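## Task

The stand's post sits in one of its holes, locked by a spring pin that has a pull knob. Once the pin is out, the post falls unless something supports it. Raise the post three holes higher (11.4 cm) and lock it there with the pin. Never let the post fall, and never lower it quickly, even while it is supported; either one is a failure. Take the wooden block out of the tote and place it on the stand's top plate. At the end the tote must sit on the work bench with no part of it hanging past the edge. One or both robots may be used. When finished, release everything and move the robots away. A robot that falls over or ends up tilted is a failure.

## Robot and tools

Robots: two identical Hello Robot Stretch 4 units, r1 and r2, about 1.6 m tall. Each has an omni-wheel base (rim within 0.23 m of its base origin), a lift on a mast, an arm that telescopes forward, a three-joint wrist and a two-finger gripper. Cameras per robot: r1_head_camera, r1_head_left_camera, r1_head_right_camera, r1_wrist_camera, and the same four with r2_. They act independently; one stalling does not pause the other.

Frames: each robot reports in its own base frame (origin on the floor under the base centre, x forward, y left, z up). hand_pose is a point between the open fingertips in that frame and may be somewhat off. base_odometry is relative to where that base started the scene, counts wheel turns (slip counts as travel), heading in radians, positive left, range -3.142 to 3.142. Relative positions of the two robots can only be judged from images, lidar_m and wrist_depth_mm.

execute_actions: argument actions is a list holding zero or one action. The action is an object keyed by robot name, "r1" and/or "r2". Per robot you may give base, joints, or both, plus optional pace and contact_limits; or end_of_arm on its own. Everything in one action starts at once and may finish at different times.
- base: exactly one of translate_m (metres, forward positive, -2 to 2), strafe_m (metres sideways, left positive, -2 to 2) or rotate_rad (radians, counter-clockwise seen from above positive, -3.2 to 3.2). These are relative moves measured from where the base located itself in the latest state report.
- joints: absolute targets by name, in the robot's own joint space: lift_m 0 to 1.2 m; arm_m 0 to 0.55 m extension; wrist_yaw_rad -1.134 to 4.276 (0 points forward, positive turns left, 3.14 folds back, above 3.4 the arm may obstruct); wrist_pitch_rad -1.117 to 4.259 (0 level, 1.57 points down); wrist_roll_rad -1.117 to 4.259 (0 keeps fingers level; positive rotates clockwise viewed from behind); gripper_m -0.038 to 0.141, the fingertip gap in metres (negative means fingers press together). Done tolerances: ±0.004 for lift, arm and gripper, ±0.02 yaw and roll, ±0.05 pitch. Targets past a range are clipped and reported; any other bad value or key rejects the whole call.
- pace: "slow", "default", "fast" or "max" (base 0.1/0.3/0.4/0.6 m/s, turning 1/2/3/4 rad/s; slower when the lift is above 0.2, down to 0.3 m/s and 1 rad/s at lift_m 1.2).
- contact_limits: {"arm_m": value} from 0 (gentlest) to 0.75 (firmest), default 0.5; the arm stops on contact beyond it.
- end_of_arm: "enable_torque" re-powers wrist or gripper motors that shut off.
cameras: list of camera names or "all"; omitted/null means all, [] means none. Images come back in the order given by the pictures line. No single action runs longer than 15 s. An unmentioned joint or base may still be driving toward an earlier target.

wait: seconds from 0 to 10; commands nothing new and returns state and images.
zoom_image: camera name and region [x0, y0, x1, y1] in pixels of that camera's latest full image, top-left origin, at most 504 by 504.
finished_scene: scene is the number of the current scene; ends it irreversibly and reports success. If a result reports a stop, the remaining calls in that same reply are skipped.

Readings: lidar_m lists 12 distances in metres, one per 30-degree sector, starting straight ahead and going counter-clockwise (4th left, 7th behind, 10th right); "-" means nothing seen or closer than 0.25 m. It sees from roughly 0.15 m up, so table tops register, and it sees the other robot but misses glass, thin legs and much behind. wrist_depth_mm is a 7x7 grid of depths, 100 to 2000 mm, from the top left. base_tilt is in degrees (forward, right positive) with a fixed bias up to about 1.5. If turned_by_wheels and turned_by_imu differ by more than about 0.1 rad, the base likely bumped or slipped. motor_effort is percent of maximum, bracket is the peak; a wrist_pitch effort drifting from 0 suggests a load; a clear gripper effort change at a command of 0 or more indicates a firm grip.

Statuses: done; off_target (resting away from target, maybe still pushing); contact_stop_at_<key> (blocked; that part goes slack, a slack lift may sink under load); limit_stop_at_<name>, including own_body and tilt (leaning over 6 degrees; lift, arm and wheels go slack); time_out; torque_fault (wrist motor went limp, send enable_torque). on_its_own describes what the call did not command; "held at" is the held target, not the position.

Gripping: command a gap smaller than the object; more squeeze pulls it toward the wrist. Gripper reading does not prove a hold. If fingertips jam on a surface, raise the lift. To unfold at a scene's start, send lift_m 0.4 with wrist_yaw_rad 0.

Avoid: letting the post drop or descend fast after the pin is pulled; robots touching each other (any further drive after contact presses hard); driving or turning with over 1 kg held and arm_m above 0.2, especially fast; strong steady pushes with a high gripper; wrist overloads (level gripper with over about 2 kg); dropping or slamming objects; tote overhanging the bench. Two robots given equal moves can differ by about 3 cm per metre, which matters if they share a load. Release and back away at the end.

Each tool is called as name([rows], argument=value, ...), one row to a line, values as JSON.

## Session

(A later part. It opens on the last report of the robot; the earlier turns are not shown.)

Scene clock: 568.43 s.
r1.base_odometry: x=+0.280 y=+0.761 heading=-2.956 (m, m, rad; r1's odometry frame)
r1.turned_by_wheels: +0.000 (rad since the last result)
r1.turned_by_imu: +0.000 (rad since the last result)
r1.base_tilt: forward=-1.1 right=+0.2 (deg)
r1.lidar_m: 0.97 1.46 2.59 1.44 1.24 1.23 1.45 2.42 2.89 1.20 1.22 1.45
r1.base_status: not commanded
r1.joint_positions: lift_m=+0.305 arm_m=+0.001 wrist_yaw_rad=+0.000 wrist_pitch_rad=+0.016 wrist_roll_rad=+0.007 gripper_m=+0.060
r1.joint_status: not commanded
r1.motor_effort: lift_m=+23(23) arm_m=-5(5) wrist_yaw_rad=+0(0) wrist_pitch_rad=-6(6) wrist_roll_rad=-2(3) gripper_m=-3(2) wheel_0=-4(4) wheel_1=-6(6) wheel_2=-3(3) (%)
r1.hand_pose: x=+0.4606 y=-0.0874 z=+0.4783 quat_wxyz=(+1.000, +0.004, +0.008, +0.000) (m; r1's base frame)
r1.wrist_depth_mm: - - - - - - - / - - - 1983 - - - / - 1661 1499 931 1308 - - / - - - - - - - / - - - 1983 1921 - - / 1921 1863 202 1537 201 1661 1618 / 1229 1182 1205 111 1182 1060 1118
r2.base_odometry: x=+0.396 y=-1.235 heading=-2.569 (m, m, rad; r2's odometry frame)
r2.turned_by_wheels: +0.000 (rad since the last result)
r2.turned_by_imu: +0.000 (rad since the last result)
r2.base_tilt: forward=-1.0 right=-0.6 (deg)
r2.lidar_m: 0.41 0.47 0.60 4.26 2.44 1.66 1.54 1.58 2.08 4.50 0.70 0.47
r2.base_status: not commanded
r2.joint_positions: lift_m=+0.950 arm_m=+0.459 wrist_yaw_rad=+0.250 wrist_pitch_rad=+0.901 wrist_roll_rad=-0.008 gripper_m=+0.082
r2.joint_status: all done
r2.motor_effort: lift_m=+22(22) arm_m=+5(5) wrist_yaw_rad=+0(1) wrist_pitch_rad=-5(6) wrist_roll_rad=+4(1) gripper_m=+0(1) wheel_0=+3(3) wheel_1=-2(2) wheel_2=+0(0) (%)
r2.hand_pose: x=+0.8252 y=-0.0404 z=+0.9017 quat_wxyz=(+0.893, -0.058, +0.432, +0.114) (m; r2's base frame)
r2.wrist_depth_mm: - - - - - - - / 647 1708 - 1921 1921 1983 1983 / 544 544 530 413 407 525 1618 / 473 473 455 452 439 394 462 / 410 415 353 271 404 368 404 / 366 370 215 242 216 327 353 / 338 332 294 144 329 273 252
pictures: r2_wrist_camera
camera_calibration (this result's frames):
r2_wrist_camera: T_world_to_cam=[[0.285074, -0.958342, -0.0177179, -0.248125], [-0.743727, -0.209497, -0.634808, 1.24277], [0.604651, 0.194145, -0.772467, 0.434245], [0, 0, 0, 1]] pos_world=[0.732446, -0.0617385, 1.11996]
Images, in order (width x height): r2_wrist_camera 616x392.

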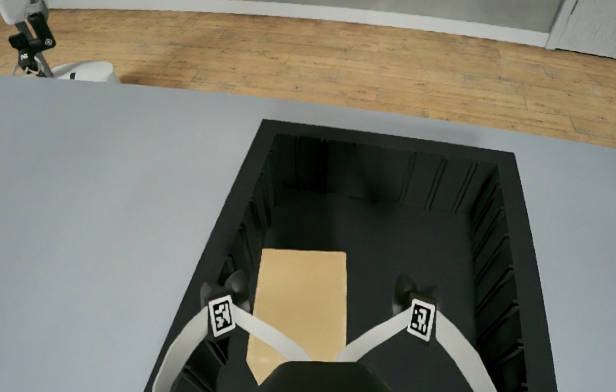

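execute_actions([
  {"r2": {"base": {"strafe_m": 0.0135}, "joints": {"arm_m": 0.464, "gripper_m": 0.078}}},
], cameras=["r2_wrist_camera"])

Scene clock: 574.63 s.
r1.base_odometry: x=+0.280 y=+0.761 heading=-2.956 (m, m, rad; r1's odometry frame)
r1.turned_by_wheels: +0.000 (rad since the last result)
r1.turned_by_imu: -0.001 (rad since the last result)
r1.base_tilt: forward=-1.1 right=+0.2 (deg)
r1.lidar_m: 0.99 1.42 2.57 1.43 1.24 1.23 1.42 2.41 2.92 1.21 1.15 1.47
r1.base_status: not commanded
r1.joint_positions: lift_m=+0.305 arm_m=+0.001 wrist_yaw_rad=+0.000 wrist_pitch_rad=+0.016 wrist_roll_rad=+0.007 gripper_m=+0.060
r1.joint_status: not commanded
r1.motor_effort: lift_m=+23(23) arm_m=-5(5) wrist_yaw_rad=+0(0) wrist_pitch_rad=-6(6) wrist_roll_rad=-2(4) gripper_m=-3(3) wheel_0=-4(4) wheel_1=-6(6) wheel_2=-3(3) (%)
r1.hand_pose: x=+0.4606 y=-0.0874 z=+0.4783 quat_wxyz=(+1.000, +0.004, +0.008, +0.000) (m; r1's base frame)
r1.wrist_depth_mm: - - - - - - - / - - - - - - - / - 1661 1537 931 1336 - - / - - - - - - - / - - - 1983 1863 - - / 1921 1863 202 1576 200 1618 1618 / 1281 1182 1205 111 1160 1060 1138
r2.base_odometry: x=+0.403 y=-1.247 heading=-2.569 (m, m, rad; r2's odometry frame)
r2.turned_by_wheels: +0.000 (rad since the last result)
r2.turned_by_imu: +0.000 (rad since the last result)
r2.base_tilt: forward=-1.0 right=-0.6 (deg)
r2.lidar_m: 0.42 0.43 0.58 4.25 2.40 1.67 1.55 1.57 2.07 4.51 0.68 0.48
r2.base_status: done
r2.joint_positions: lift_m=+0.950 arm_m=+0.463 wrist_yaw_rad=+0.250 wrist_pitch_rad=+0.901 wrist_roll_rad=-0.008 gripper_m=+0.078
r2.joint_status: all done
r2.motor_effort: lift_m=+22(22) arm_m=+4(7) wrist_yaw_rad=-1(0) wrist_pitch_rad=-5(4) wrist_roll_rad=+0(1) gripper_m=+0(1) wheel_0=-2(8) wheel_1=+4(11) wheel_2=+0(0) (%)
r2.hand_pose: x=+0.8291 y=-0.0404 z=+0.9017 quat_wxyz=(+0.893, -0.058, +0.432, +0.114) (m; r2's base frame)
r2.wrist_depth_mm: - - - - - - - / 654 1756 1983 - - 1983 - / 544 539 530 413 413 535 1661 / 469 469 455 439 436 392 462 / 413 413 366 410 410 387 387 / 368 370 216 243 213 353 273 / 340 334 281 144 330 290 253
pictures: r2_wrist_camera
camera_calibration (this result's frames):
r2_wrist_camera: T_world_to_cam=[[0.285075, -0.958341, -0.0177235, -0.249259], [-0.743816, -0.209523, -0.634695, 1.24567], [0.604541, 0.194119, -0.77256, 0.432001], [0, 0, 0, 1]] pos_world=[0.736445, -0.0617384, 1.11995]
Images, in order (width x height): r2_wrist_camera 616x392.

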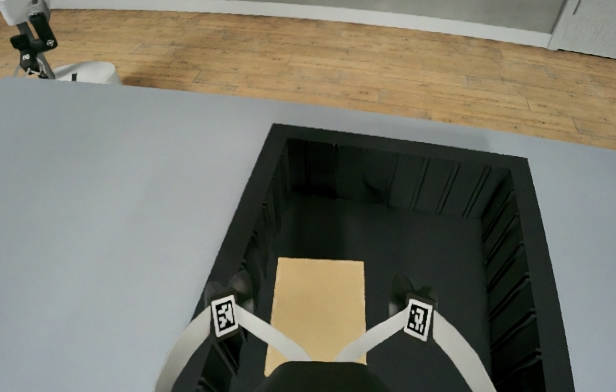

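execute_actions([
  {"r2": {"joints": {"lift_m": 0.908}, "pace": "slow"}},
], cameras=["r2_wrist_camera", "r1_head_camera"])

zoom_image(camera="r1_head_camera", region=[150, 170, 240, 250])

Scene clock: 578.97 s.
r1.base_odometry: x=+0.280 y=+0.761 heading=-2.956 (m, m, rad; r1's odometry frame)
r1.turned_by_wheels: +0.000 (rad since the last result)
r1.turned_by_imu: -0.001 (rad since the last result)
r1.base_tilt: forward=-1.1 right=+0.3 (deg)
r1.lidar_m: 1.01 1.44 2.62 1.43 1.22 1.22 1.44 2.41 2.91 1.25 1.20 1.44
r1.base_status: not commanded
r1.joint_positions: lift_m=+0.305 arm_m=+0.001 wrist_yaw_rad=+0.000 wrist_pitch_rad=+0.016 wrist_roll_rad=+0.007 gripper_m=+0.060
r1.joint_status: not commanded
r1.motor_effort: lift_m=+23(23) arm_m=-5(5) wrist_yaw_rad=-1(0) wrist_pitch_rad=-6(6) wrist_roll_rad=-3(2) gripper_m=-4(2) wheel_0=-4(4) wheel_1=-6(6) wheel_2=-3(3) (%)
r1.hand_pose: x=+0.4606 y=-0.0874 z=+0.4783 quat_wxyz=(+1.000, +0.004, +0.008, +0.000) (m; r1's base frame)
r1.wrist_depth_mm: - - - - - - - / - - - 1661 - - - / - 1661 1499 931 1336 - - / - - - - - - - / - - - 1983 1921 - - / 1863 1808 202 1576 200 1661 1618 / 1229 1205 1205 111 1160 1078 1118
r2.base_odometry: x=+0.403 y=-1.247 heading=-2.569 (m, m, rad; r2's odometry frame)
r2.turned_by_wheels: +0.000 (rad since the last result)
r2.turned_by_imu: +0.000 (rad since the last result)
r2.base_tilt: forward=-1.0 right=-0.7 (deg)
r2.lidar_m: 0.43 0.46 0.61 4.25 2.43 1.68 1.54 1.59 2.05 4.52 0.68 0.46
r2.base_status: not commanded
r2.joint_positions: lift_m=+0.908 arm_m=+0.463 wrist_yaw_rad=+0.250 wrist_pitch_rad=+0.901 wrist_roll_rad=-0.008 gripper_m=+0.078
r2.joint_status: all done
r2.motor_effort: lift_m=+14(22) arm_m=+5(5) wrist_yaw_rad=-1(0) wrist_pitch_rad=-5(5) wrist_roll_rad=+0(1) gripper_m=-1(2) wheel_0=-2(2) wheel_1=+4(4) wheel_2=+0(1) (%)
r2.hand_pose: x=+0.8291 y=-0.0404 z=+0.8603 quat_wxyz=(+0.893, -0.058, +0.432, +0.114) (m; r2's base frame)
r2.wrist_depth_mm: - - - - - - - / 574 564 559 549 1863 1863 1863 / 480 477 469 379 373 359 452 / 418 413 332 397 407 384 300 / 364 366 283 222 351 347 270 / 327 325 216 199 198 315 254 / 297 291 257 143 285 283 -
pictures: r1_head_camera, r2_wrist_camera
camera_calibration (this result's frames):
r2_wrist_camera: T_world_to_cam=[[0.285075, -0.958341, -0.0177236, -0.249993], [-0.743816, -0.209523, -0.634695, 1.21943], [0.604541, 0.194119, -0.77256, 0.400056], [0, 0, 0, 1]] pos_world=[0.736448, -0.0617384, 1.0786]
Images, in order (width x height): r1_head_camera 420x560, r2_wrist_camera 616x392.

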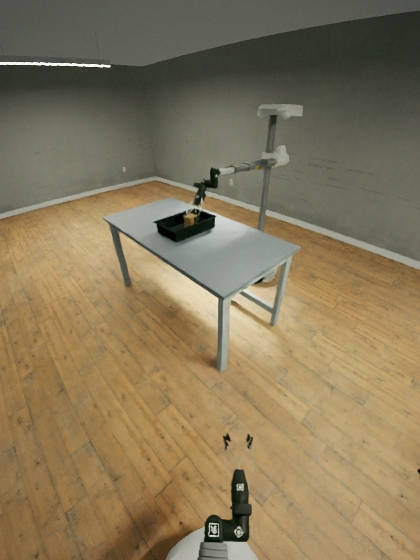

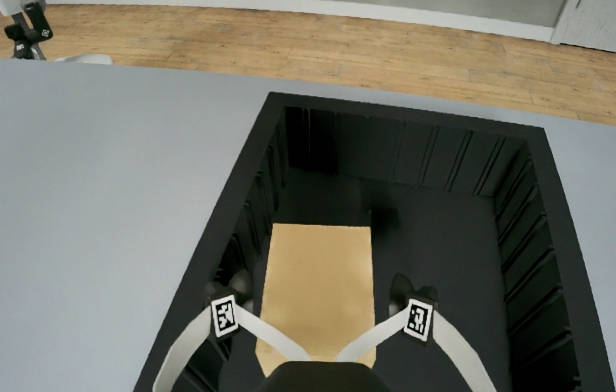

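Region (150, 170, 240, 250) of r1_head_camera's 420x560 image, scaled by 5.600, with more detail than that image has.

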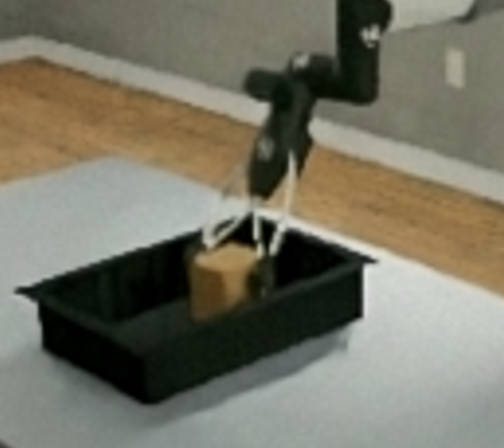

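execute_actions([
  {"r2": {"joints": {"lift_m": 0.904, "gripper_m": 0.03}}},
], cameras=["r2_wrist_camera"])

Scene clock: 582.93 s.
r1.base_odometry: x=+0.280 y=+0.761 heading=-2.956 (m, m, rad; r1's odometry frame)
r1.turned_by_wheels: +0.000 (rad since the last result)
r1.turned_by_imu: -0.001 (rad since the last result)
r1.base_tilt: forward=-1.1 right=+0.2 (deg)
r1.lidar_m: 1.00 1.41 2.63 1.41 1.23 1.22 1.44 2.39 2.92 1.19 1.19 1.45
r1.base_status: not commanded
r1.joint_positions: lift_m=+0.305 arm_m=+0.001 wrist_yaw_rad=+0.000 wrist_pitch_rad=+0.016 wrist_roll_rad=+0.007 gripper_m=+0.060
r1.joint_status: not commanded
r1.motor_effort: lift_m=+23(23) arm_m=-5(5) wrist_yaw_rad=+0(0) wrist_pitch_rad=-6(6) wrist_roll_rad=-1(2) gripper_m=-3(3) wheel_0=-4(4) wheel_1=-6(6) wheel_2=-3(4) (%)
r1.hand_pose: x=+0.4606 y=-0.0874 z=+0.4783 quat_wxyz=(+1.000, +0.004, +0.008, +0.000) (m; r1's base frame)
r1.wrist_depth_mm: - - - - - - - / - - - 1661 - - - / - 1661 1537 931 1336 - - / - - - - - - - / - - - 1983 1921 - - / 1863 1863 202 1576 201 1661 1618 / 1255 1205 1182 111 1160 1060 1098
r2.base_odometry: x=+0.403 y=-1.247 heading=-2.569 (m, m, rad; r2's odometry frame)
r2.turned_by_wheels: +0.000 (rad since the last result)
r2.turned_by_imu: +0.000 (rad since the last result)
r2.base_tilt: forward=-1.0 right=-0.6 (deg)
r2.lidar_m: 0.38 0.47 0.58 4.25 2.43 1.66 1.54 1.61 2.06 4.50 0.69 0.45
r2.base_status: not commanded
r2.joint_positions: lift_m=+0.904 arm_m=+0.463 wrist_yaw_rad=+0.250 wrist_pitch_rad=+0.903 wrist_roll_rad=-0.008 gripper_m=+0.030
r2.joint_status: all done
r2.motor_effort: lift_m=+15(14) arm_m=+5(5) wrist_yaw_rad=-1(1) wrist_pitch_rad=-11(11) wrist_roll_rad=+2(2) gripper_m=-12(17) wheel_0=-2(2) wheel_1=+4(3) wheel_2=+0(0) (%)
r2.hand_pose: x=+0.8287 y=-0.0405 z=+0.8559 quat_wxyz=(+0.892, -0.058, +0.433, +0.114) (m; r2's base frame)
r2.wrist_depth_mm: - - - - - - - / 559 554 535 539 1863 1863 1863 / 469 462 449 384 373 349 436 / 404 407 330 397 397 384 298 / 357 362 282 208 345 345 265 / 322 320 198 187 191 314 254 / 294 286 252 143 187 279 -
pictures: r2_wrist_camera
camera_calibration (this result's frames):
r2_wrist_camera: T_world_to_cam=[[0.285166, -0.958313, -0.0178072, -0.250033], [-0.745108, -0.20996, -0.633033, 1.21587], [0.602905, 0.193788, -0.77392, 0.399416], [0, 0, 0, 1]] pos_world=[0.736444, -0.0617289, 1.07435]
Images, in order (width x height): r2_wrist_camera 616x392.

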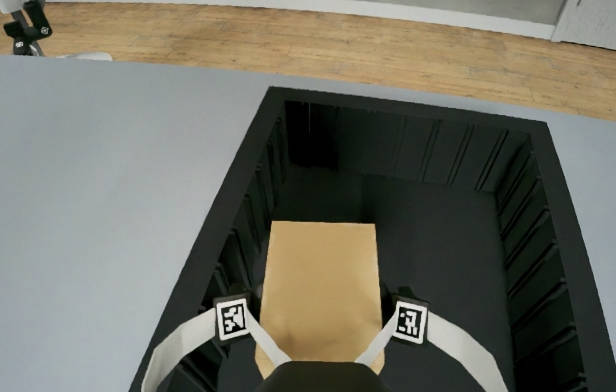

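execute_actions([
  {"r2": {"joints": {"lift_m": 1.015}}},
], cameras=["r2_wrist_camera", "r1_head_camera"])

Scene clock: 596.57 s.
r1.base_odometry: x=+0.280 y=+0.761 heading=-2.956 (m, m, rad; r1's odometry frame)
r1.turned_by_wheels: +0.000 (rad since the last result)
r1.turned_by_imu: -0.001 (rad since the last result)
r1.base_tilt: forward=-1.1 right=+0.2 (deg)
r1.lidar_m: 1.01 1.44 2.63 1.44 1.20 1.22 1.42 2.43 2.91 1.21 1.20 1.47
r1.base_status: not commanded
r1.joint_positions: lift_m=+0.305 arm_m=+0.001 wrist_yaw_rad=+0.000 wrist_pitch_rad=+0.016 wrist_roll_rad=+0.007 gripper_m=+0.060
r1.joint_status: not commanded
r1.motor_effort: lift_m=+23(23) arm_m=-5(5) wrist_yaw_rad=+0(0) wrist_pitch_rad=-7(6) wrist_roll_rad=-1(1) gripper_m=-5(1) wheel_0=-4(4) wheel_1=-6(6) wheel_2=-3(4) (%)
r1.hand_pose: x=+0.4606 y=-0.0874 z=+0.4783 quat_wxyz=(+1.000, +0.004, +0.008, +0.000) (m; r1's base frame)
r1.wrist_depth_mm: - - - - - - - / - - - - - - - / - 1708 1537 931 1336 - - / - - - - - - - / - - - - 1863 - - / 1863 1863 202 1618 201 1618 1618 / 1255 1205 1205 111 1160 1078 1138
r2.base_odometry: x=+0.403 y=-1.247 heading=-2.569 (m, m, rad; r2's odometry frame)
r2.turned_by_wheels: +0.000 (rad since the last result)
r2.turned_by_imu: +0.000 (rad since the last result)
r2.base_tilt: forward=-1.1 right=-0.5 (deg)
r2.lidar_m: 0.44 0.44 0.60 4.23 2.41 1.68 1.55 1.58 2.08 4.51 0.67 0.46
r2.base_status: not commanded
r2.joint_positions: lift_m=+1.015 arm_m=+0.463 wrist_yaw_rad=+0.250 wrist_pitch_rad=+0.903 wrist_roll_rad=-0.008 gripper_m=+0.030
r2.joint_status: all done
r2.motor_effort: lift_m=+23(23) arm_m=+5(5) wrist_yaw_rad=+0(2) wrist_pitch_rad=-11(10) wrist_roll_rad=+2(1) gripper_m=-12(13) wheel_0=-2(2) wheel_1=+4(4) wheel_2=+0(0) (%)
r2.hand_pose: x=+0.8287 y=-0.0405 z=+0.9662 quat_wxyz=(+0.892, -0.058, +0.433, +0.114) (m; r2's base frame)
r2.wrist_depth_mm: - - - - - - - / 1708 - - - - - - / 640 634 627 627 1808 1756 1756 / 554 549 539 455 449 521 539 / 488 484 469 208 466 445 480 / 433 439 197 186 192 379 430 / 397 394 319 144 188 309 392
pictures: r1_head_camera, r2_wrist_camera
camera_calibration (this result's frames):
r2_wrist_camera: T_world_to_cam=[[0.285168, -0.958312, -0.0178037, -0.248075], [-0.74505, -0.209945, -0.633107, 1.28576], [0.602976, 0.193806, -0.77386, 0.484676], [0, 0, 0, 1]] pos_world=[0.736448, -0.0617288, 1.18468]
Images, in order (width x height): r1_head_camera 420x560, r2_wrist_camera 616x392.

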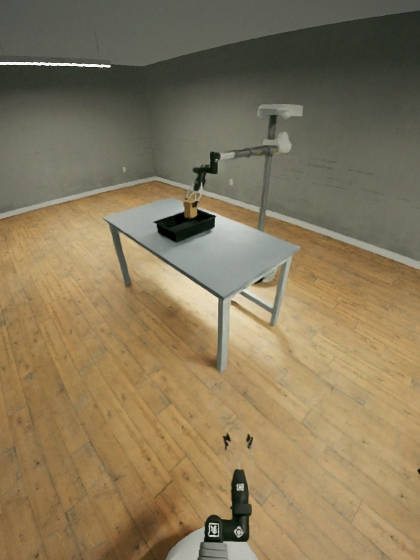

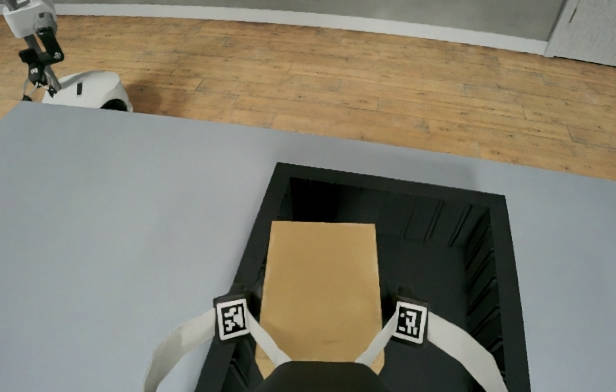

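execute_actions([
  {"r2": {"base": {"translate_m": -0.2}, "joints": {"arm_m": 0.15, "wrist_yaw_rad": 0.0, "lift_m": 1.03}}, "r1": {"base": {"rotate_rad": -1.2}}},
], cameras=["r2_wrist_camera"])

execute_actions([
  {"r2": {"base": {"rotate_rad": 1.2075}}},
], cameras=["r2_wrist_camera", "r2_head_camera"])

Scene clock: 601.57 s.
r1.base_odometry: x=+0.280 y=+0.760 heading=+2.128 (m, m, rad; r1's odometry frame)
r1.turned_by_wheels: -1.199 (rad since the last result)
r1.turned_by_imu: -1.189 (rad since the last result)
r1.base_tilt: forward=-1.1 right=+0.2 (deg)
r1.lidar_m: 1.20 3.45 0.99 1.15 3.65 1.60 1.25 1.20 1.32 1.96 2.89 3.11
r1.base_status: done
r1.joint_positions: lift_m=+0.305 arm_m=+0.001 wrist_yaw_rad=+0.000 wrist_pitch_rad=+0.016 wrist_roll_rad=+0.007 gripper_m=+0.060
r1.joint_status: not commanded
r1.motor_effort: lift_m=+23(23) arm_m=-5(5) wrist_yaw_rad=+0(1) wrist_pitch_rad=-7(6) wrist_roll_rad=-1(1) gripper_m=-5(4) wheel_0=+6(7) wheel_1=+4(11) wheel_2=+2(9) (%)
r1.hand_pose: x=+0.4606 y=-0.0874 z=+0.4783 quat_wxyz=(+1.000, +0.004, +0.008, +0.000) (m; r1's base frame)
r1.wrist_depth_mm: - - - - - - - / - - - - - - - / - - - - - - - / - - - - - - - / - - - - - - - / 1921 1863 202 1576 201 1661 1618 / 1255 1205 1205 111 1182 1060 1118
r2.base_odometry: x=+0.571 y=-1.138 heading=-2.569 (m, m, rad; r2's odometry frame)
r2.turned_by_wheels: +0.000 (rad since the last result)
r2.turned_by_imu: +0.000 (rad since the last result)
r2.base_tilt: forward=-1.1 right=-0.7 (deg)
r2.lidar_m: 0.64 0.67 0.87 4.22 2.09 1.46 1.34 1.38 1.80 4.09 0.98 0.70
r2.base_status: done
r2.joint_positions: lift_m=+1.030 arm_m=+0.151 wrist_yaw_rad=+0.000 wrist_pitch_rad=+0.904 wrist_roll_rad=-0.008 gripper_m=+0.030
r2.joint_status: all done
r2.motor_effort: lift_m=+23(24) arm_m=-5(7) wrist_yaw_rad=+1(7) wrist_pitch_rad=-11(12) wrist_roll_rad=+2(1) gripper_m=-14(14) wheel_0=-4(7) wheel_1=-5(11) wheel_2=+3(13) (%)
r2.hand_pose: x=+0.5003 y=-0.0875 z=+0.9812 quat_wxyz=(+0.900, -0.003, +0.437, +0.002) (m; r2's base frame)
r2.wrist_depth_mm: 946 931 878 854 854 904 904 / 809 778 732 768 723 750 759 / 661 654 634 591 609 640 647 / 574 569 569 564 574 569 564 / 504 504 504 208 504 508 517 / 1255 1229 198 186 192 1255 1255 / 917 976 960 144 188 991 1098
pictures: r2_wrist_camera
camera_calibration (this result's frames):
r2_wrist_camera: T_world_to_cam=[[0.0388407, -0.999087, -0.017808, -0.0794854], [-0.773976, -0.0188076, -0.632936, 1.07168], [0.632023, 0.0383666, -0.773999, 0.675425], [0, 0, 0, 1]] pos_world=[0.405655, -0.0851708, 1.19967]
Images, in order (width x height): r2_wrist_camera 616x392.

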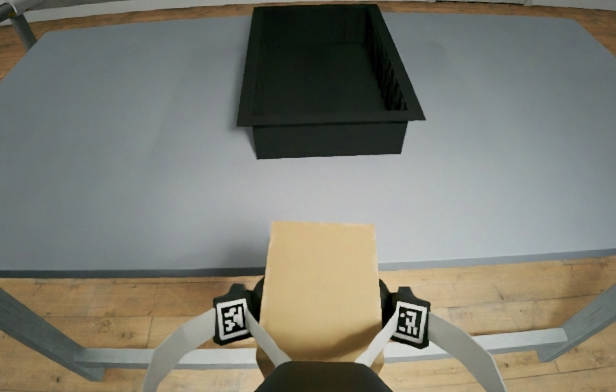

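Scene clock: 603.63 s.
r1.base_odometry: x=+0.280 y=+0.760 heading=+2.128 (m, m, rad; r1's odometry frame)
r1.turned_by_wheels: +0.000 (rad since the last result)
r1.turned_by_imu: +0.000 (rad since the last result)
r1.base_tilt: forward=-1.1 right=+0.2 (deg)
r1.lidar_m: 1.20 3.45 1.01 1.17 3.66 1.63 1.25 1.22 1.31 1.95 2.90 3.12
r1.base_status: not commanded
r1.joint_positions: lift_m=+0.305 arm_m=+0.001 wrist_yaw_rad=+0.000 wrist_pitch_rad=+0.016 wrist_roll_rad=+0.007 gripper_m=+0.060
r1.joint_status: not commanded
r1.motor_effort: lift_m=+23(23) arm_m=-5(5) wrist_yaw_rad=-1(1) wrist_pitch_rad=-6(7) wrist_roll_rad=+1(1) gripper_m=-4(4) wheel_0=+6(6) wheel_1=+4(3) wheel_2=+2(2) (%)
r1.hand_pose: x=+0.4606 y=-0.0874 z=+0.4783 quat_wxyz=(+1.000, +0.004, +0.008, +0.000) (m; r1's base frame)
r1.wrist_depth_mm: - - - - - - - / - - - - - - - / - - - - - - - / - - - - - - - / - - - - - - - / 1863 1863 202 1618 200 1618 1618 / 1255 1205 1229 111 1160 1060 1118
r2.base_odometry: x=+0.571 y=-1.139 heading=-1.363 (m, m, rad; r2's odometry frame)
r2.turned_by_wheels: +1.206 (rad since the last result)
r2.turned_by_imu: +1.211 (rad since the last result)
r2.base_tilt: forward=-1.2 right=-0.6 (deg)
r2.lidar_m: 2.11 4.11 1.76 1.38 1.33 1.45 2.12 4.53 0.81 0.64 0.60 0.67
r2.base_status: done
r2.joint_positions: lift_m=+1.030 arm_m=+0.151 wrist_yaw_rad=+0.000 wrist_pitch_rad=+0.903 wrist_roll_rad=-0.008 gripper_m=+0.030
r2.joint_status: not commanded
r2.motor_effort: lift_m=+22(23) arm_m=-5(5) wrist_yaw_rad=-1(2) wrist_pitch_rad=-11(11) wrist_roll_rad=+1(2) gripper_m=-14(14) wheel_0=-5(9) wheel_1=-7(14) wheel_2=-5(11) (%)
r2.hand_pose: x=+0.5004 y=-0.0874 z=+0.9813 quat_wxyz=(+0.900, -0.004, +0.436, +0.002) (m; r2's base frame)
r2.wrist_depth_mm: - - - - - - - / - - - - - - 1863 / 1808 1808 1808 1808 1756 1808 1808 / 1618 1576 1537 1576 1537 597 564 / 1397 1397 1397 208 1397 768 504 / 1255 1255 198 186 191 1229 1205 / 1138 1118 1118 144 187 991 1118
pictures: r2_head_camera, r2_wrist_camera
camera_calibration (this result's frames):
r2_wrist_camera: T_world_to_cam=[[0.0392679, -0.99907, -0.0177924, -0.0796408], [-0.773705, -0.0191324, -0.633258, 1.07198], [0.632328, 0.0386328, -0.773737, 0.675032], [0, 0, 0, 1]] pos_world=[0.405684, -0.0851356, 1.19972]
Images, in order (width x height): r2_head_camera 420x560, r2_wrist_camera 616x392.

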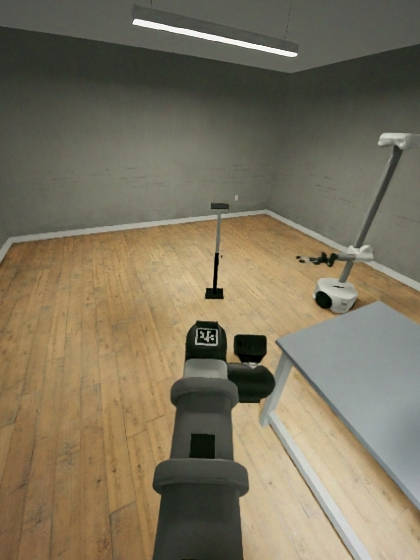

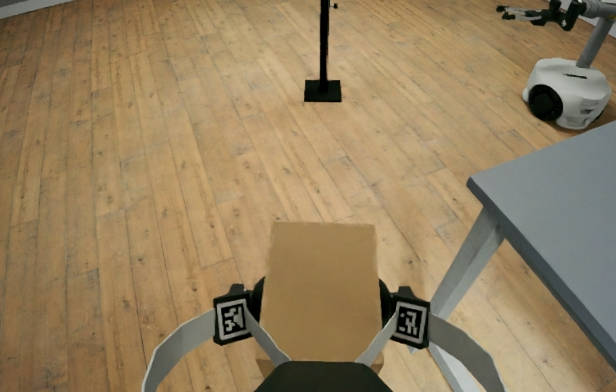

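execute_actions([
  {"r2": {"base": {"translate_m": 1.35}, "joints": {"arm_m": 0.29, "lift_m": 1.165}, "pace": "fast"}},
], cameras=["r2_wrist_camera", "r1_head_camera"])

Scene clock: 613.43 s.
r1.base_odometry: x=+0.280 y=+0.760 heading=+2.128 (m, m, rad; r1's odometry frame)
r1.turned_by_wheels: +0.000 (rad since the last result)
r1.turned_by_imu: -0.002 (rad since the last result)
r1.base_tilt: forward=-1.1 right=+0.2 (deg)
r1.lidar_m: 1.20 1.34 1.00 1.15 3.68 1.65 1.25 1.20 1.33 1.98 2.91 3.11
r1.base_status: not commanded
r1.joint_positions: lift_m=+0.305 arm_m=+0.001 wrist_yaw_rad=+0.000 wrist_pitch_rad=+0.016 wrist_roll_rad=+0.007 gripper_m=+0.060
r1.joint_status: not commanded
r1.motor_effort: lift_m=+23(23) arm_m=-5(5) wrist_yaw_rad=+0(0) wrist_pitch_rad=-6(7) wrist_roll_rad=-2(5) gripper_m=-3(4) wheel_0=+6(6) wheel_1=+4(4) wheel_2=+2(2) (%)
r1.hand_pose: x=+0.4606 y=-0.0874 z=+0.4783 quat_wxyz=(+1.000, +0.004, +0.008, +0.000) (m; r1's base frame)
r1.wrist_depth_mm: - - - - - - - / - - - - - - - / - - - - - - - / - - - - - - - / - - - - - - - / 1138 1708 202 1576 200 1618 1618 / 991 1118 1205 111 1160 1078 1118
r2.base_odometry: x=+0.850 y=-2.459 heading=-1.363 (m, m, rad; r2's odometry frame)
r2.turned_by_wheels: +0.000 (rad since the last result)
r2.turned_by_imu: +0.003 (rad since the last result)
r2.base_tilt: forward=-1.1 right=-0.7 (deg)
r2.lidar_m: 0.57 2.99 2.55 1.93 1.89 2.08 3.07 0.62 0.65 1.00 1.18 3.01
r2.base_status: done
r2.joint_positions: lift_m=+1.165 arm_m=+0.289 wrist_yaw_rad=+0.000 wrist_pitch_rad=+0.903 wrist_roll_rad=-0.008 gripper_m=+0.030
r2.joint_status: all done
r2.motor_effort: lift_m=+22(25) arm_m=+5(4) wrist_yaw_rad=-2(0) wrist_pitch_rad=-10(13) wrist_roll_rad=+2(1) gripper_m=-13(14) wheel_0=+3(8) wheel_1=+4(8) wheel_2=-3(15) (%)
r2.hand_pose: x=+0.6387 y=-0.0874 z=+1.1163 quat_wxyz=(+0.900, -0.004, +0.436, +0.002) (m; r2's base frame)
r2.wrist_depth_mm: - - - - - - - / - - - - - - - / - - - 1983 - 1983 - / 1808 1756 1756 455 1661 1808 1708 / 1464 1576 1464 208 1464 1537 1576 / 1366 1397 198 186 191 1397 1366 / 1308 1281 1229 143 187 1205 1255
pictures: r1_head_camera, r2_wrist_camera
camera_calibration (this result's frames):
r2_wrist_camera: T_world_to_cam=[[0.0392029, -0.999073, -0.0177971, -0.0826347], [-0.773782, -0.0190837, -0.633164, 1.26441], [0.632237, 0.038593, -0.773813, 0.692155], [0, 0, 0, 1]] pos_world=[0.544009, -0.0851409, 1.3347]
Images, in order (width x height): r1_head_camera 420x560, r2_wrist_camera 616x392.

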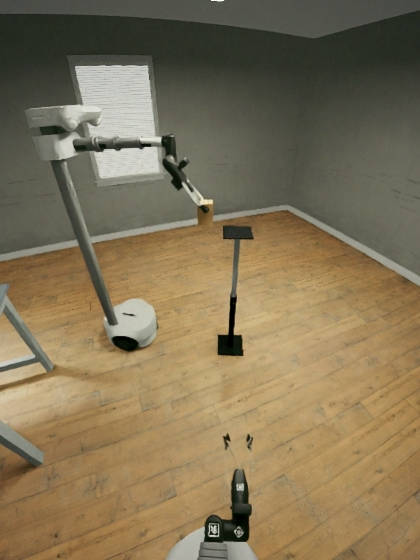

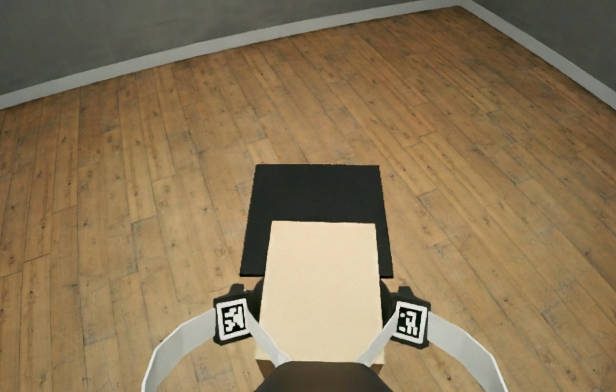

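execute_actions([
  {"r2": {"base": {"strafe_m": 0.005}, "joints": {"arm_m": 0.46, "lift_m": 1.142}}},
], cameras=["r2_wrist_camera", "r1_head_camera"])

zoom_image(camera="r1_head_camera", region=[190, 170, 280, 250])

Scene clock: 621.13 s.
r1.base_odometry: x=+0.280 y=+0.760 heading=+2.128 (m, m, rad; r1's odometry frame)
r1.turned_by_wheels: +0.000 (rad since the last result)
r1.turned_by_imu: -0.001 (rad since the last result)
r1.base_tilt: forward=-1.1 right=+0.3 (deg)
r1.lidar_m: 1.21 1.34 0.99 1.15 3.66 1.66 1.26 1.22 1.33 1.99 2.87 3.12
r1.base_status: not commanded
r1.joint_positions: lift_m=+0.305 arm_m=+0.001 wrist_yaw_rad=+0.000 wrist_pitch_rad=+0.016 wrist_roll_rad=+0.007 gripper_m=+0.060
r1.joint_status: not commanded
r1.motor_effort: lift_m=+23(23) arm_m=-5(5) wrist_yaw_rad=+0(1) wrist_pitch_rad=-6(7) wrist_roll_rad=+0(4) gripper_m=-4(5) wheel_0=+6(6) wheel_1=+3(3) wheel_2=+2(1) (%)
r1.hand_pose: x=+0.4606 y=-0.0874 z=+0.4783 quat_wxyz=(+1.000, +0.004, +0.008, +0.000) (m; r1's base frame)
r1.wrist_depth_mm: - - - - - - - / - - - - - - - / - - - - - - - / - - - - - - - / - - - - - - - / 1138 1618 202 1618 200 1661 1576 / 1008 1118 1205 111 1160 1060 1118
r2.base_odometry: x=+0.855 y=-2.458 heading=-1.363 (m, m, rad; r2's odometry frame)
r2.turned_by_wheels: +0.000 (rad since the last result)
r2.turned_by_imu: +0.001 (rad since the last result)
r2.base_tilt: forward=-1.0 right=-0.6 (deg)
r2.lidar_m: 0.71 2.99 2.58 1.97 1.90 2.07 3.04 0.61 0.66 0.98 1.19 3.01
r2.base_status: done
r2.joint_positions: lift_m=+1.142 arm_m=+0.459 wrist_yaw_rad=+0.000 wrist_pitch_rad=+0.903 wrist_roll_rad=-0.008 gripper_m=+0.030
r2.joint_status: all done
r2.motor_effort: lift_m=+15(20) arm_m=+5(5) wrist_yaw_rad=-1(3) wrist_pitch_rad=-10(11) wrist_roll_rad=-1(1) gripper_m=-12(14) wheel_0=+1(9) wheel_1=-1(11) wheel_2=+0(1) (%)
r2.hand_pose: x=+0.8086 y=-0.0874 z=+1.0939 quat_wxyz=(+0.900, -0.004, +0.436, +0.002) (m; r2's base frame)
r2.wrist_depth_mm: - - - - - - - / - - - - - - - / 1983 1921 1983 1921 1983 1921 - / 1708 1708 1708 1756 1708 1708 1708 / 1499 1537 1576 207 1464 1499 1499 / 1366 1366 198 186 191 1336 1336 / 1229 1205 314 144 187 1229 1205
pictures: r1_head_camera, r2_wrist_camera
camera_calibration (this result's frames):
r2_wrist_camera: T_world_to_cam=[[0.0392127, -0.999072, -0.0177941, -0.0897051], [-0.773736, -0.0190904, -0.63322, 1.38178], [0.632293, 0.0385982, -0.773767, 0.567305], [0, 0, 0, 1]] pos_world=[0.713949, -0.0851401, 1.31234]
Images, in order (width x height): r1_head_camera 420x560, r2_wrist_camera 616x392.

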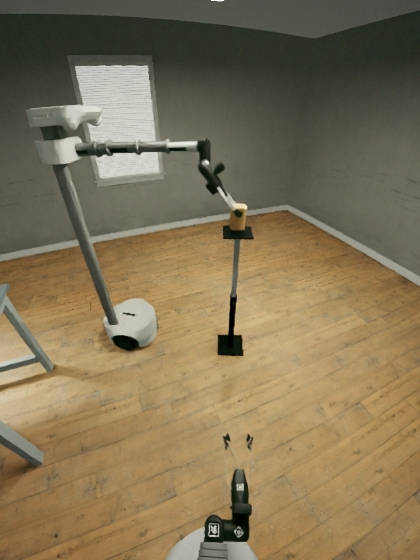

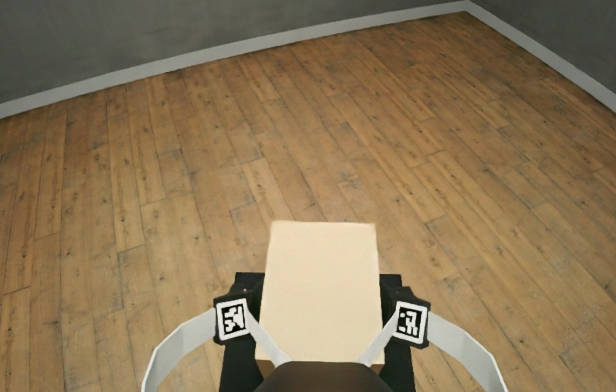

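Region (190, 170, 280, 250) of r1_head_camera's 420x560 image, scaled by 5.600, with more detail than that image has.

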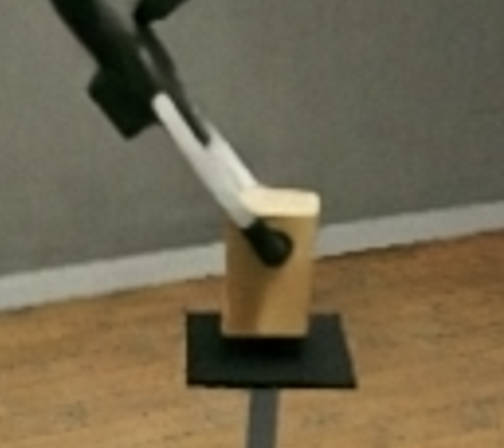

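execute_actions([
  {"r2": {"joints": {"lift_m": 1.119}, "pace": "slow"}},
], cameras=["r1_head_camera"])

zoom_image(camera="r1_head_camera", region=[190, 170, 280, 250])

Scene clock: 625.83 s.
r1.base_odometry: x=+0.280 y=+0.760 heading=+2.128 (m, m, rad; r1's odometry frame)
r1.turned_by_wheels: +0.000 (rad since the last result)
r1.turned_by_imu: -0.001 (rad since the last result)
r1.base_tilt: forward=-1.2 right=+0.3 (deg)
r1.lidar_m: 1.22 1.34 1.00 1.15 3.64 1.65 1.25 1.21 1.32 1.96 2.88 3.11
r1.base_status: not commanded
r1.joint_positions: lift_m=+0.305 arm_m=+0.001 wrist_yaw_rad=+0.000 wrist_pitch_rad=+0.016 wrist_roll_rad=+0.007 gripper_m=+0.060
r1.joint_status: not commanded
r1.motor_effort: lift_m=+23(23) arm_m=-5(5) wrist_yaw_rad=+0(1) wrist_pitch_rad=-7(6) wrist_roll_rad=-3(1) gripper_m=-5(5) wheel_0=+6(6) wheel_1=+4(4) wheel_2=+1(1) (%)
r1.hand_pose: x=+0.4606 y=-0.0874 z=+0.4783 quat_wxyz=(+1.000, +0.004, +0.008, +0.000) (m; r1's base frame)
r1.wrist_depth_mm: - - - - - - - / - - - - - - - / - - - - - - - / - - - - - - - / - - - - - - - / 1118 1708 202 1576 200 1661 1618 / 1008 1118 1182 111 1160 1060 1138
r2.base_odometry: x=+0.855 y=-2.458 heading=-1.363 (m, m, rad; r2's odometry frame)
r2.turned_by_wheels: +0.000 (rad since the last result)
r2.turned_by_imu: +0.000 (rad since the last result)
r2.base_tilt: forward=-1.0 right=-0.6 (deg)
r2.lidar_m: 0.71 2.99 2.58 1.92 1.88 2.07 3.07 0.60 0.66 1.01 1.19 2.99
r2.base_status: not commanded
r2.joint_positions: lift_m=+1.119 arm_m=+0.459 wrist_yaw_rad=+0.000 wrist_pitch_rad=+0.903 wrist_roll_rad=-0.008 gripper_m=+0.030
r2.joint_status: all done
r2.motor_effort: lift_m=+15(15) arm_m=+5(5) wrist_yaw_rad=+0(2) wrist_pitch_rad=-10(10) wrist_roll_rad=-1(3) gripper_m=-12(15) wheel_0=+1(1) wheel_1=-1(1) wheel_2=+0(0) (%)
r2.hand_pose: x=+0.8086 y=-0.0874 z=+1.0709 quat_wxyz=(+0.900, -0.004, +0.436, +0.002) (m; r2's base frame)
r2.wrist_depth_mm: - - - - - - - / - - - - - - - / - 1921 1921 1921 1921 1863 1863 / 1756 1661 1661 1618 1756 1708 1618 / 1537 1537 1499 208 1499 1499 1499 / 1336 1366 197 186 191 1308 1281 / 1229 1205 285 143 188 1182 1229
pictures: r1_head_camera
Images, in order (width x height): r1_head_camera 420x560.

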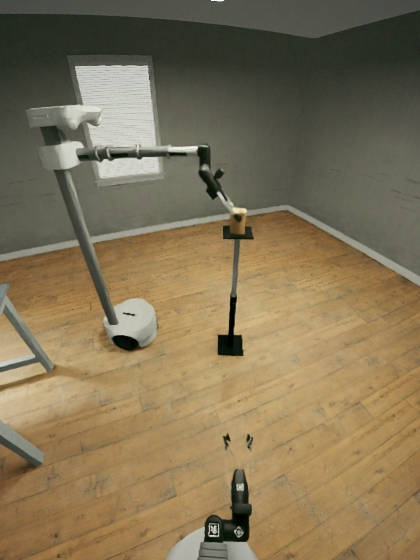

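Region (190, 170, 280, 250) of r1_head_camera's 420x560 image, scaled by 5.600, with more detail than that image has.

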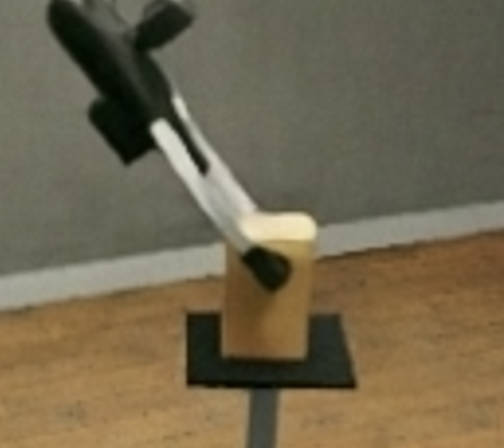

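execute_actions(actions=[], cameras=["r1_head_camera", "r2_wrist_camera", "r2_head_camera"])

Scene clock: 634.93 s.
r1.base_odometry: x=+0.280 y=+0.760 heading=+2.128 (m, m, rad; r1's odometry frame)
r1.turned_by_wheels: +0.000 (rad since the last result)
r1.turned_by_imu: -0.001 (rad since the last result)
r1.base_tilt: forward=-1.1 right=+0.3 (deg)
r1.lidar_m: 1.18 1.31 1.00 1.16 3.63 1.65 1.27 1.20 1.34 1.95 2.88 3.11
r1.base_status: not commanded
r1.joint_positions: lift_m=+0.305 arm_m=+0.001 wrist_yaw_rad=+0.000 wrist_pitch_rad=+0.016 wrist_roll_rad=+0.007 gripper_m=+0.060
r1.joint_status: not commanded
r1.motor_effort: lift_m=+23(23) arm_m=-5(5) wrist_yaw_rad=+0(1) wrist_pitch_rad=-6(6) wrist_roll_rad=-3(1) gripper_m=-3(5) wheel_0=+6(6) wheel_1=+4(4) wheel_2=+2(1) (%)
r1.hand_pose: x=+0.4606 y=-0.0874 z=+0.4783 quat_wxyz=(+1.000, +0.004, +0.008, +0.000) (m; r1's base frame)
r1.wrist_depth_mm: - - - - - - - / - - - - - - - / - - - - - - - / - - - - - - - / - - - - - - - / 1118 1661 202 1576 200 1661 1576 / 1008 1118 1205 111 1160 1060 1118
r2.base_odometry: x=+0.855 y=-2.458 heading=-1.363 (m, m, rad; r2's odometry frame)
r2.turned_by_wheels: +0.000 (rad since the last result)
r2.turned_by_imu: +0.000 (rad since the last result)
r2.base_tilt: forward=-1.0 right=-0.6 (deg)
r2.lidar_m: 0.69 2.97 2.56 1.90 1.90 2.08 3.07 0.60 0.66 0.99 1.21 3.00
r2.base_status: not commanded
r2.joint_positions: lift_m=+1.119 arm_m=+0.459 wrist_yaw_rad=+0.000 wrist_pitch_rad=+0.903 wrist_roll_rad=-0.008 gripper_m=+0.030
r2.joint_status: all done
r2.motor_effort: lift_m=+15(15) arm_m=+5(5) wrist_yaw_rad=-1(2) wrist_pitch_rad=-11(10) wrist_roll_rad=+2(3) gripper_m=-14(15) wheel_0=+1(1) wheel_1=-1(1) wheel_2=+0(0) (%)
r2.hand_pose: x=+0.8086 y=-0.0874 z=+1.0709 quat_wxyz=(+0.900, -0.004, +0.436, +0.002) (m; r2's base frame)
r2.wrist_depth_mm: 1983 - - - - - - / - - - - - - - / 1921 1983 1983 1921 1863 1921 1921 / 1756 1708 1661 1756 1618 1661 1661 / 1499 1499 1537 207 1464 1499 1499 / 1336 1366 198 187 192 1308 1336 / 1229 1229 283 143 187 1182 1205
pictures: r1_head_camera, r2_head_camera, r2_wrist_camera
camera_calibration (this result's frames):
r2_wrist_camera: T_world_to_cam=[[0.0392105, -0.999072, -0.0177988, -0.0901066], [-0.773813, -0.0190904, -0.633127, 1.36716], [0.6322, 0.0385981, -0.773843, 0.549682], [0, 0, 0, 1]] pos_world=[0.71395, -0.0851401, 1.28935]
Images, in order (width x height): r1_head_camera 420x560, r2_head_camera 420x560, r2_wrist_camera 616x392.

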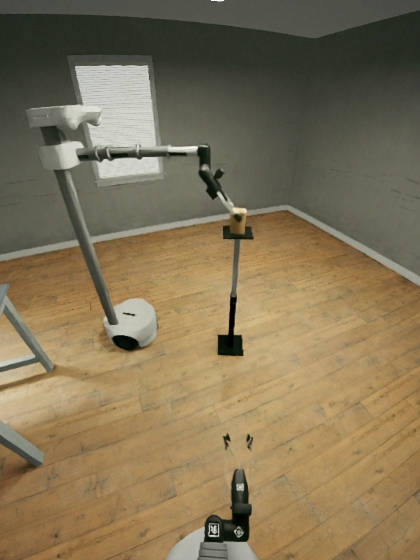

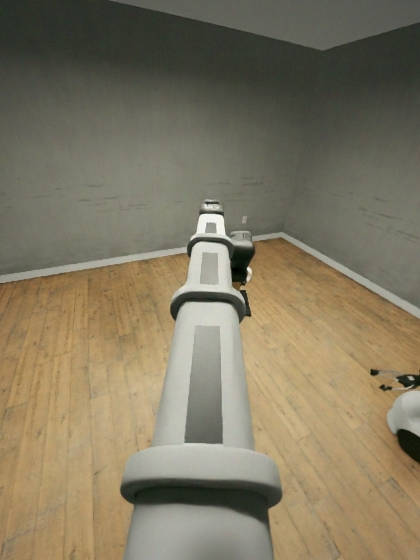

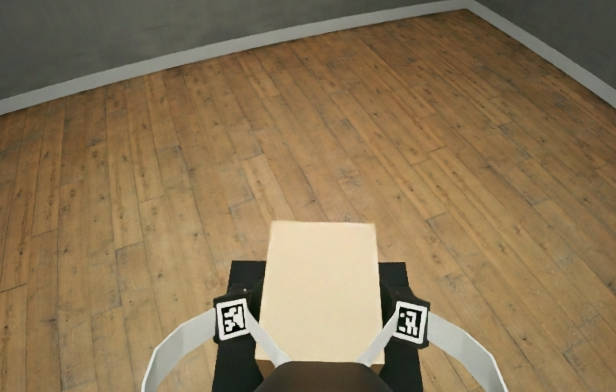

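execute_actions([
  {"r2": {"joints": {"lift_m": 1.113}, "pace": "slow"}},
], cameras=["r1_head_camera"])

zoom_image(camera="r1_head_camera", region=[190, 170, 280, 250])

Scene clock: 639.83 s.
r1.base_odometry: x=+0.280 y=+0.760 heading=+2.128 (m, m, rad; r1's odometry frame)
r1.turned_by_wheels: +0.000 (rad since the last result)
r1.turned_by_imu: -0.001 (rad since the last result)
r1.base_tilt: forward=-1.2 right=+0.3 (deg)
r1.lidar_m: 1.20 1.31 0.98 1.16 3.65 1.63 1.24 1.23 1.31 2.01 2.87 3.13
r1.base_status: not commanded
r1.joint_positions: lift_m=+0.305 arm_m=+0.001 wrist_yaw_rad=+0.000 wrist_pitch_rad=+0.016 wrist_roll_rad=+0.007 gripper_m=+0.060
r1.joint_status: not commanded
r1.motor_effort: lift_m=+23(23) arm_m=-5(5) wrist_yaw_rad=+0(1) wrist_pitch_rad=-6(6) wrist_roll_rad=-3(2) gripper_m=-3(2) wheel_0=+6(6) wheel_1=+4(4) wheel_2=+2(2) (%)
r1.hand_pose: x=+0.4606 y=-0.0874 z=+0.4783 quat_wxyz=(+1.000, +0.004, +0.008, +0.000) (m; r1's base frame)
r1.wrist_depth_mm: - - - - - - - / - - - - - - - / - - - - - - - / - - - - - - - / - - - - - - - / 1118 1708 202 1576 200 1618 1576 / 1008 1118 1205 111 1182 1060 1118
r2.base_odometry: x=+0.855 y=-2.458 heading=-1.363 (m, m, rad; r2's odometry frame)
r2.turned_by_wheels: +0.000 (rad since the last result)
r2.turned_by_imu: +0.000 (rad since the last result)
r2.base_tilt: forward=-1.1 right=-0.6 (deg)
r2.lidar_m: 0.69 2.99 2.55 1.92 1.90 2.08 3.05 0.64 0.65 0.98 1.19 3.00
r2.base_status: not commanded
r2.joint_positions: lift_m=+1.113 arm_m=+0.459 wrist_yaw_rad=+0.000 wrist_pitch_rad=+0.901 wrist_roll_rad=-0.008 gripper_m=+0.030
r2.joint_status: all done
r2.motor_effort: lift_m=+12(15) arm_m=+5(5) wrist_yaw_rad=+0(0) wrist_pitch_rad=-3(10) wrist_roll_rad=+1(1) gripper_m=-11(12) wheel_0=+1(1) wheel_1=-1(1) wheel_2=+0(0) (%)
r2.hand_pose: x=+0.8091 y=-0.0875 z=+1.0656 quat_wxyz=(+0.900, -0.003, +0.435, +0.002) (m; r2's base frame)
r2.wrist_depth_mm: - - - - - - - / - - - - - - - / 1921 1983 1863 1921 1921 1921 1983 / 1756 1708 1661 1661 1756 1661 1618 / 1464 1499 1537 208 1430 1499 1464 / 1336 1336 198 186 191 1308 1308 / 1229 1205 279 144 230 1182 1182
pictures: r1_head_camera
Images, in order (width x height): r1_head_camera 420x560.

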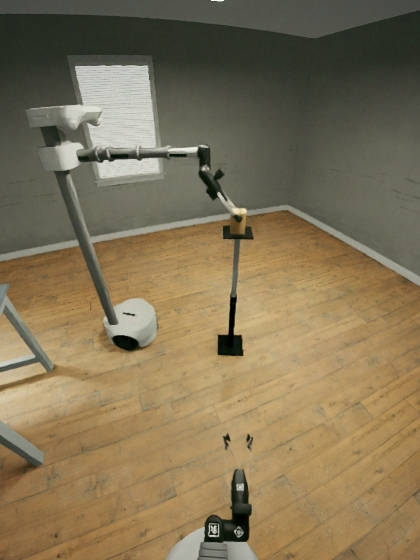

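Region (190, 170, 280, 250) of r1_head_camera's 420x560 image, scaled by 5.600, with more detail than that image has.

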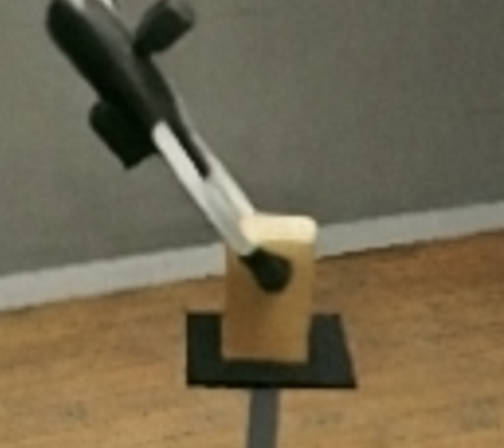

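Block is resting (pitch effort −3). Release.

execute_actions([
  {"r2": {"joints": {"gripper_m": 0.095}}},
], cameras=["r1_head_camera", "r2_wrist_camera"])

zoom_image(camera="r1_head_camera", region=[190, 170, 280, 250])

Scene clock: 643.33 s.
r1.base_odometry: x=+0.280 y=+0.760 heading=+2.128 (m, m, rad; r1's odometry frame)
r1.turned_by_wheels: +0.000 (rad since the last result)
r1.turned_by_imu: -0.001 (rad since the last result)
r1.base_tilt: forward=-1.1 right=+0.2 (deg)
r1.lidar_m: 1.20 1.33 1.01 1.16 3.66 1.63 1.26 1.21 1.32 1.98 2.89 3.13
r1.base_status: not commanded
r1.joint_positions: lift_m=+0.305 arm_m=+0.001 wrist_yaw_rad=+0.000 wrist_pitch_rad=+0.016 wrist_roll_rad=+0.007 gripper_m=+0.060
r1.joint_status: not commanded
r1.motor_effort: lift_m=+23(23) arm_m=-5(5) wrist_yaw_rad=+0(1) wrist_pitch_rad=-6(6) wrist_roll_rad=-1(2) gripper_m=-4(5) wheel_0=+6(6) wheel_1=+4(4) wheel_2=+2(2) (%)
r1.hand_pose: x=+0.4606 y=-0.0874 z=+0.4783 quat_wxyz=(+1.000, +0.004, +0.008, +0.000) (m; r1's base frame)
r1.wrist_depth_mm: - - - - - - - / - - - - - - - / - - - - - - - / - - - - - - - / - - - - - - - / 1138 1661 202 1576 200 1661 1576 / 1008 1138 1205 111 1160 1060 1118
r2.base_odometry: x=+0.855 y=-2.458 heading=-1.363 (m, m, rad; r2's odometry frame)
r2.turned_by_wheels: +0.000 (rad since the last result)
r2.turned_by_imu: +0.000 (rad since the last result)
r2.base_tilt: forward=-1.1 right=-0.6 (deg)
r2.lidar_m: 0.72 2.98 2.55 1.95 1.91 2.08 3.05 0.62 0.64 1.02 1.20 3.01
r2.base_status: not commanded
r2.joint_positions: lift_m=+1.113 arm_m=+0.459 wrist_yaw_rad=+0.000 wrist_pitch_rad=+0.901 wrist_roll_rad=-0.008 gripper_m=+0.095
r2.joint_status: all done
r2.motor_effort: lift_m=+13(13) arm_m=+5(5) wrist_yaw_rad=+0(2) wrist_pitch_rad=-4(4) wrist_roll_rad=+2(2) gripper_m=+0(14) wheel_0=+1(1) wheel_1=-1(1) wheel_2=+0(0) (%)
r2.hand_pose: x=+0.8091 y=-0.0875 z=+1.0654 quat_wxyz=(+0.900, -0.003, +0.435, +0.002) (m; r2's base frame)
r2.wrist_depth_mm: - - - - - - - / - - - - - - - / 1863 1983 1983 1863 1921 1921 1921 / 1708 1708 1661 1618 1708 1661 1661 / 1499 1499 1499 205 1397 1499 1537 / 1336 1366 212 184 194 1336 1336 / 1229 1182 286 139 273 1205 1205
pictures: r1_head_camera, r2_wrist_camera
camera_calibration (this result's frames):
r2_wrist_camera: T_world_to_cam=[[0.0388716, -0.999087, -0.0177141, -0.0901074], [-0.772443, -0.0187983, -0.634805, 1.36473], [0.633893, 0.0383591, -0.772469, 0.542278], [0, 0, 0, 1]] pos_world=[0.713936, -0.0851718, 1.28364]
Images, in order (width x height): r1_head_camera 420x560, r2_wrist_camera 616x392.

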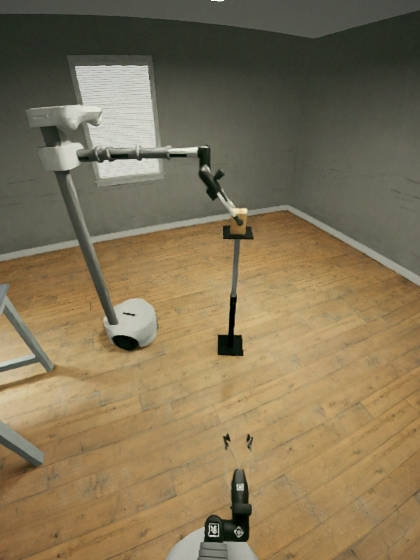

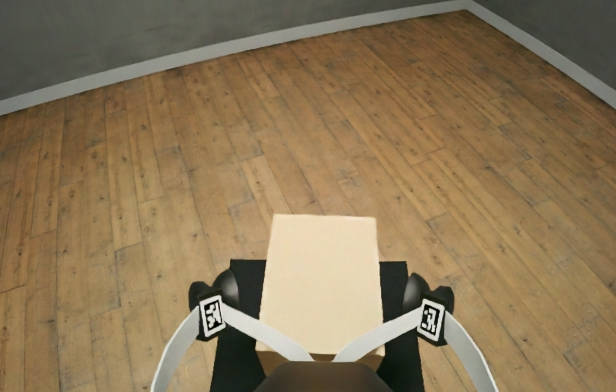

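Region (190, 170, 280, 250) of r1_head_camera's 420x560 image, scaled by 5.600, with more detail than that image has.

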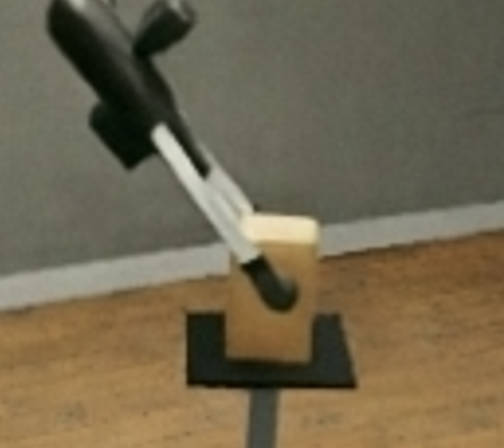

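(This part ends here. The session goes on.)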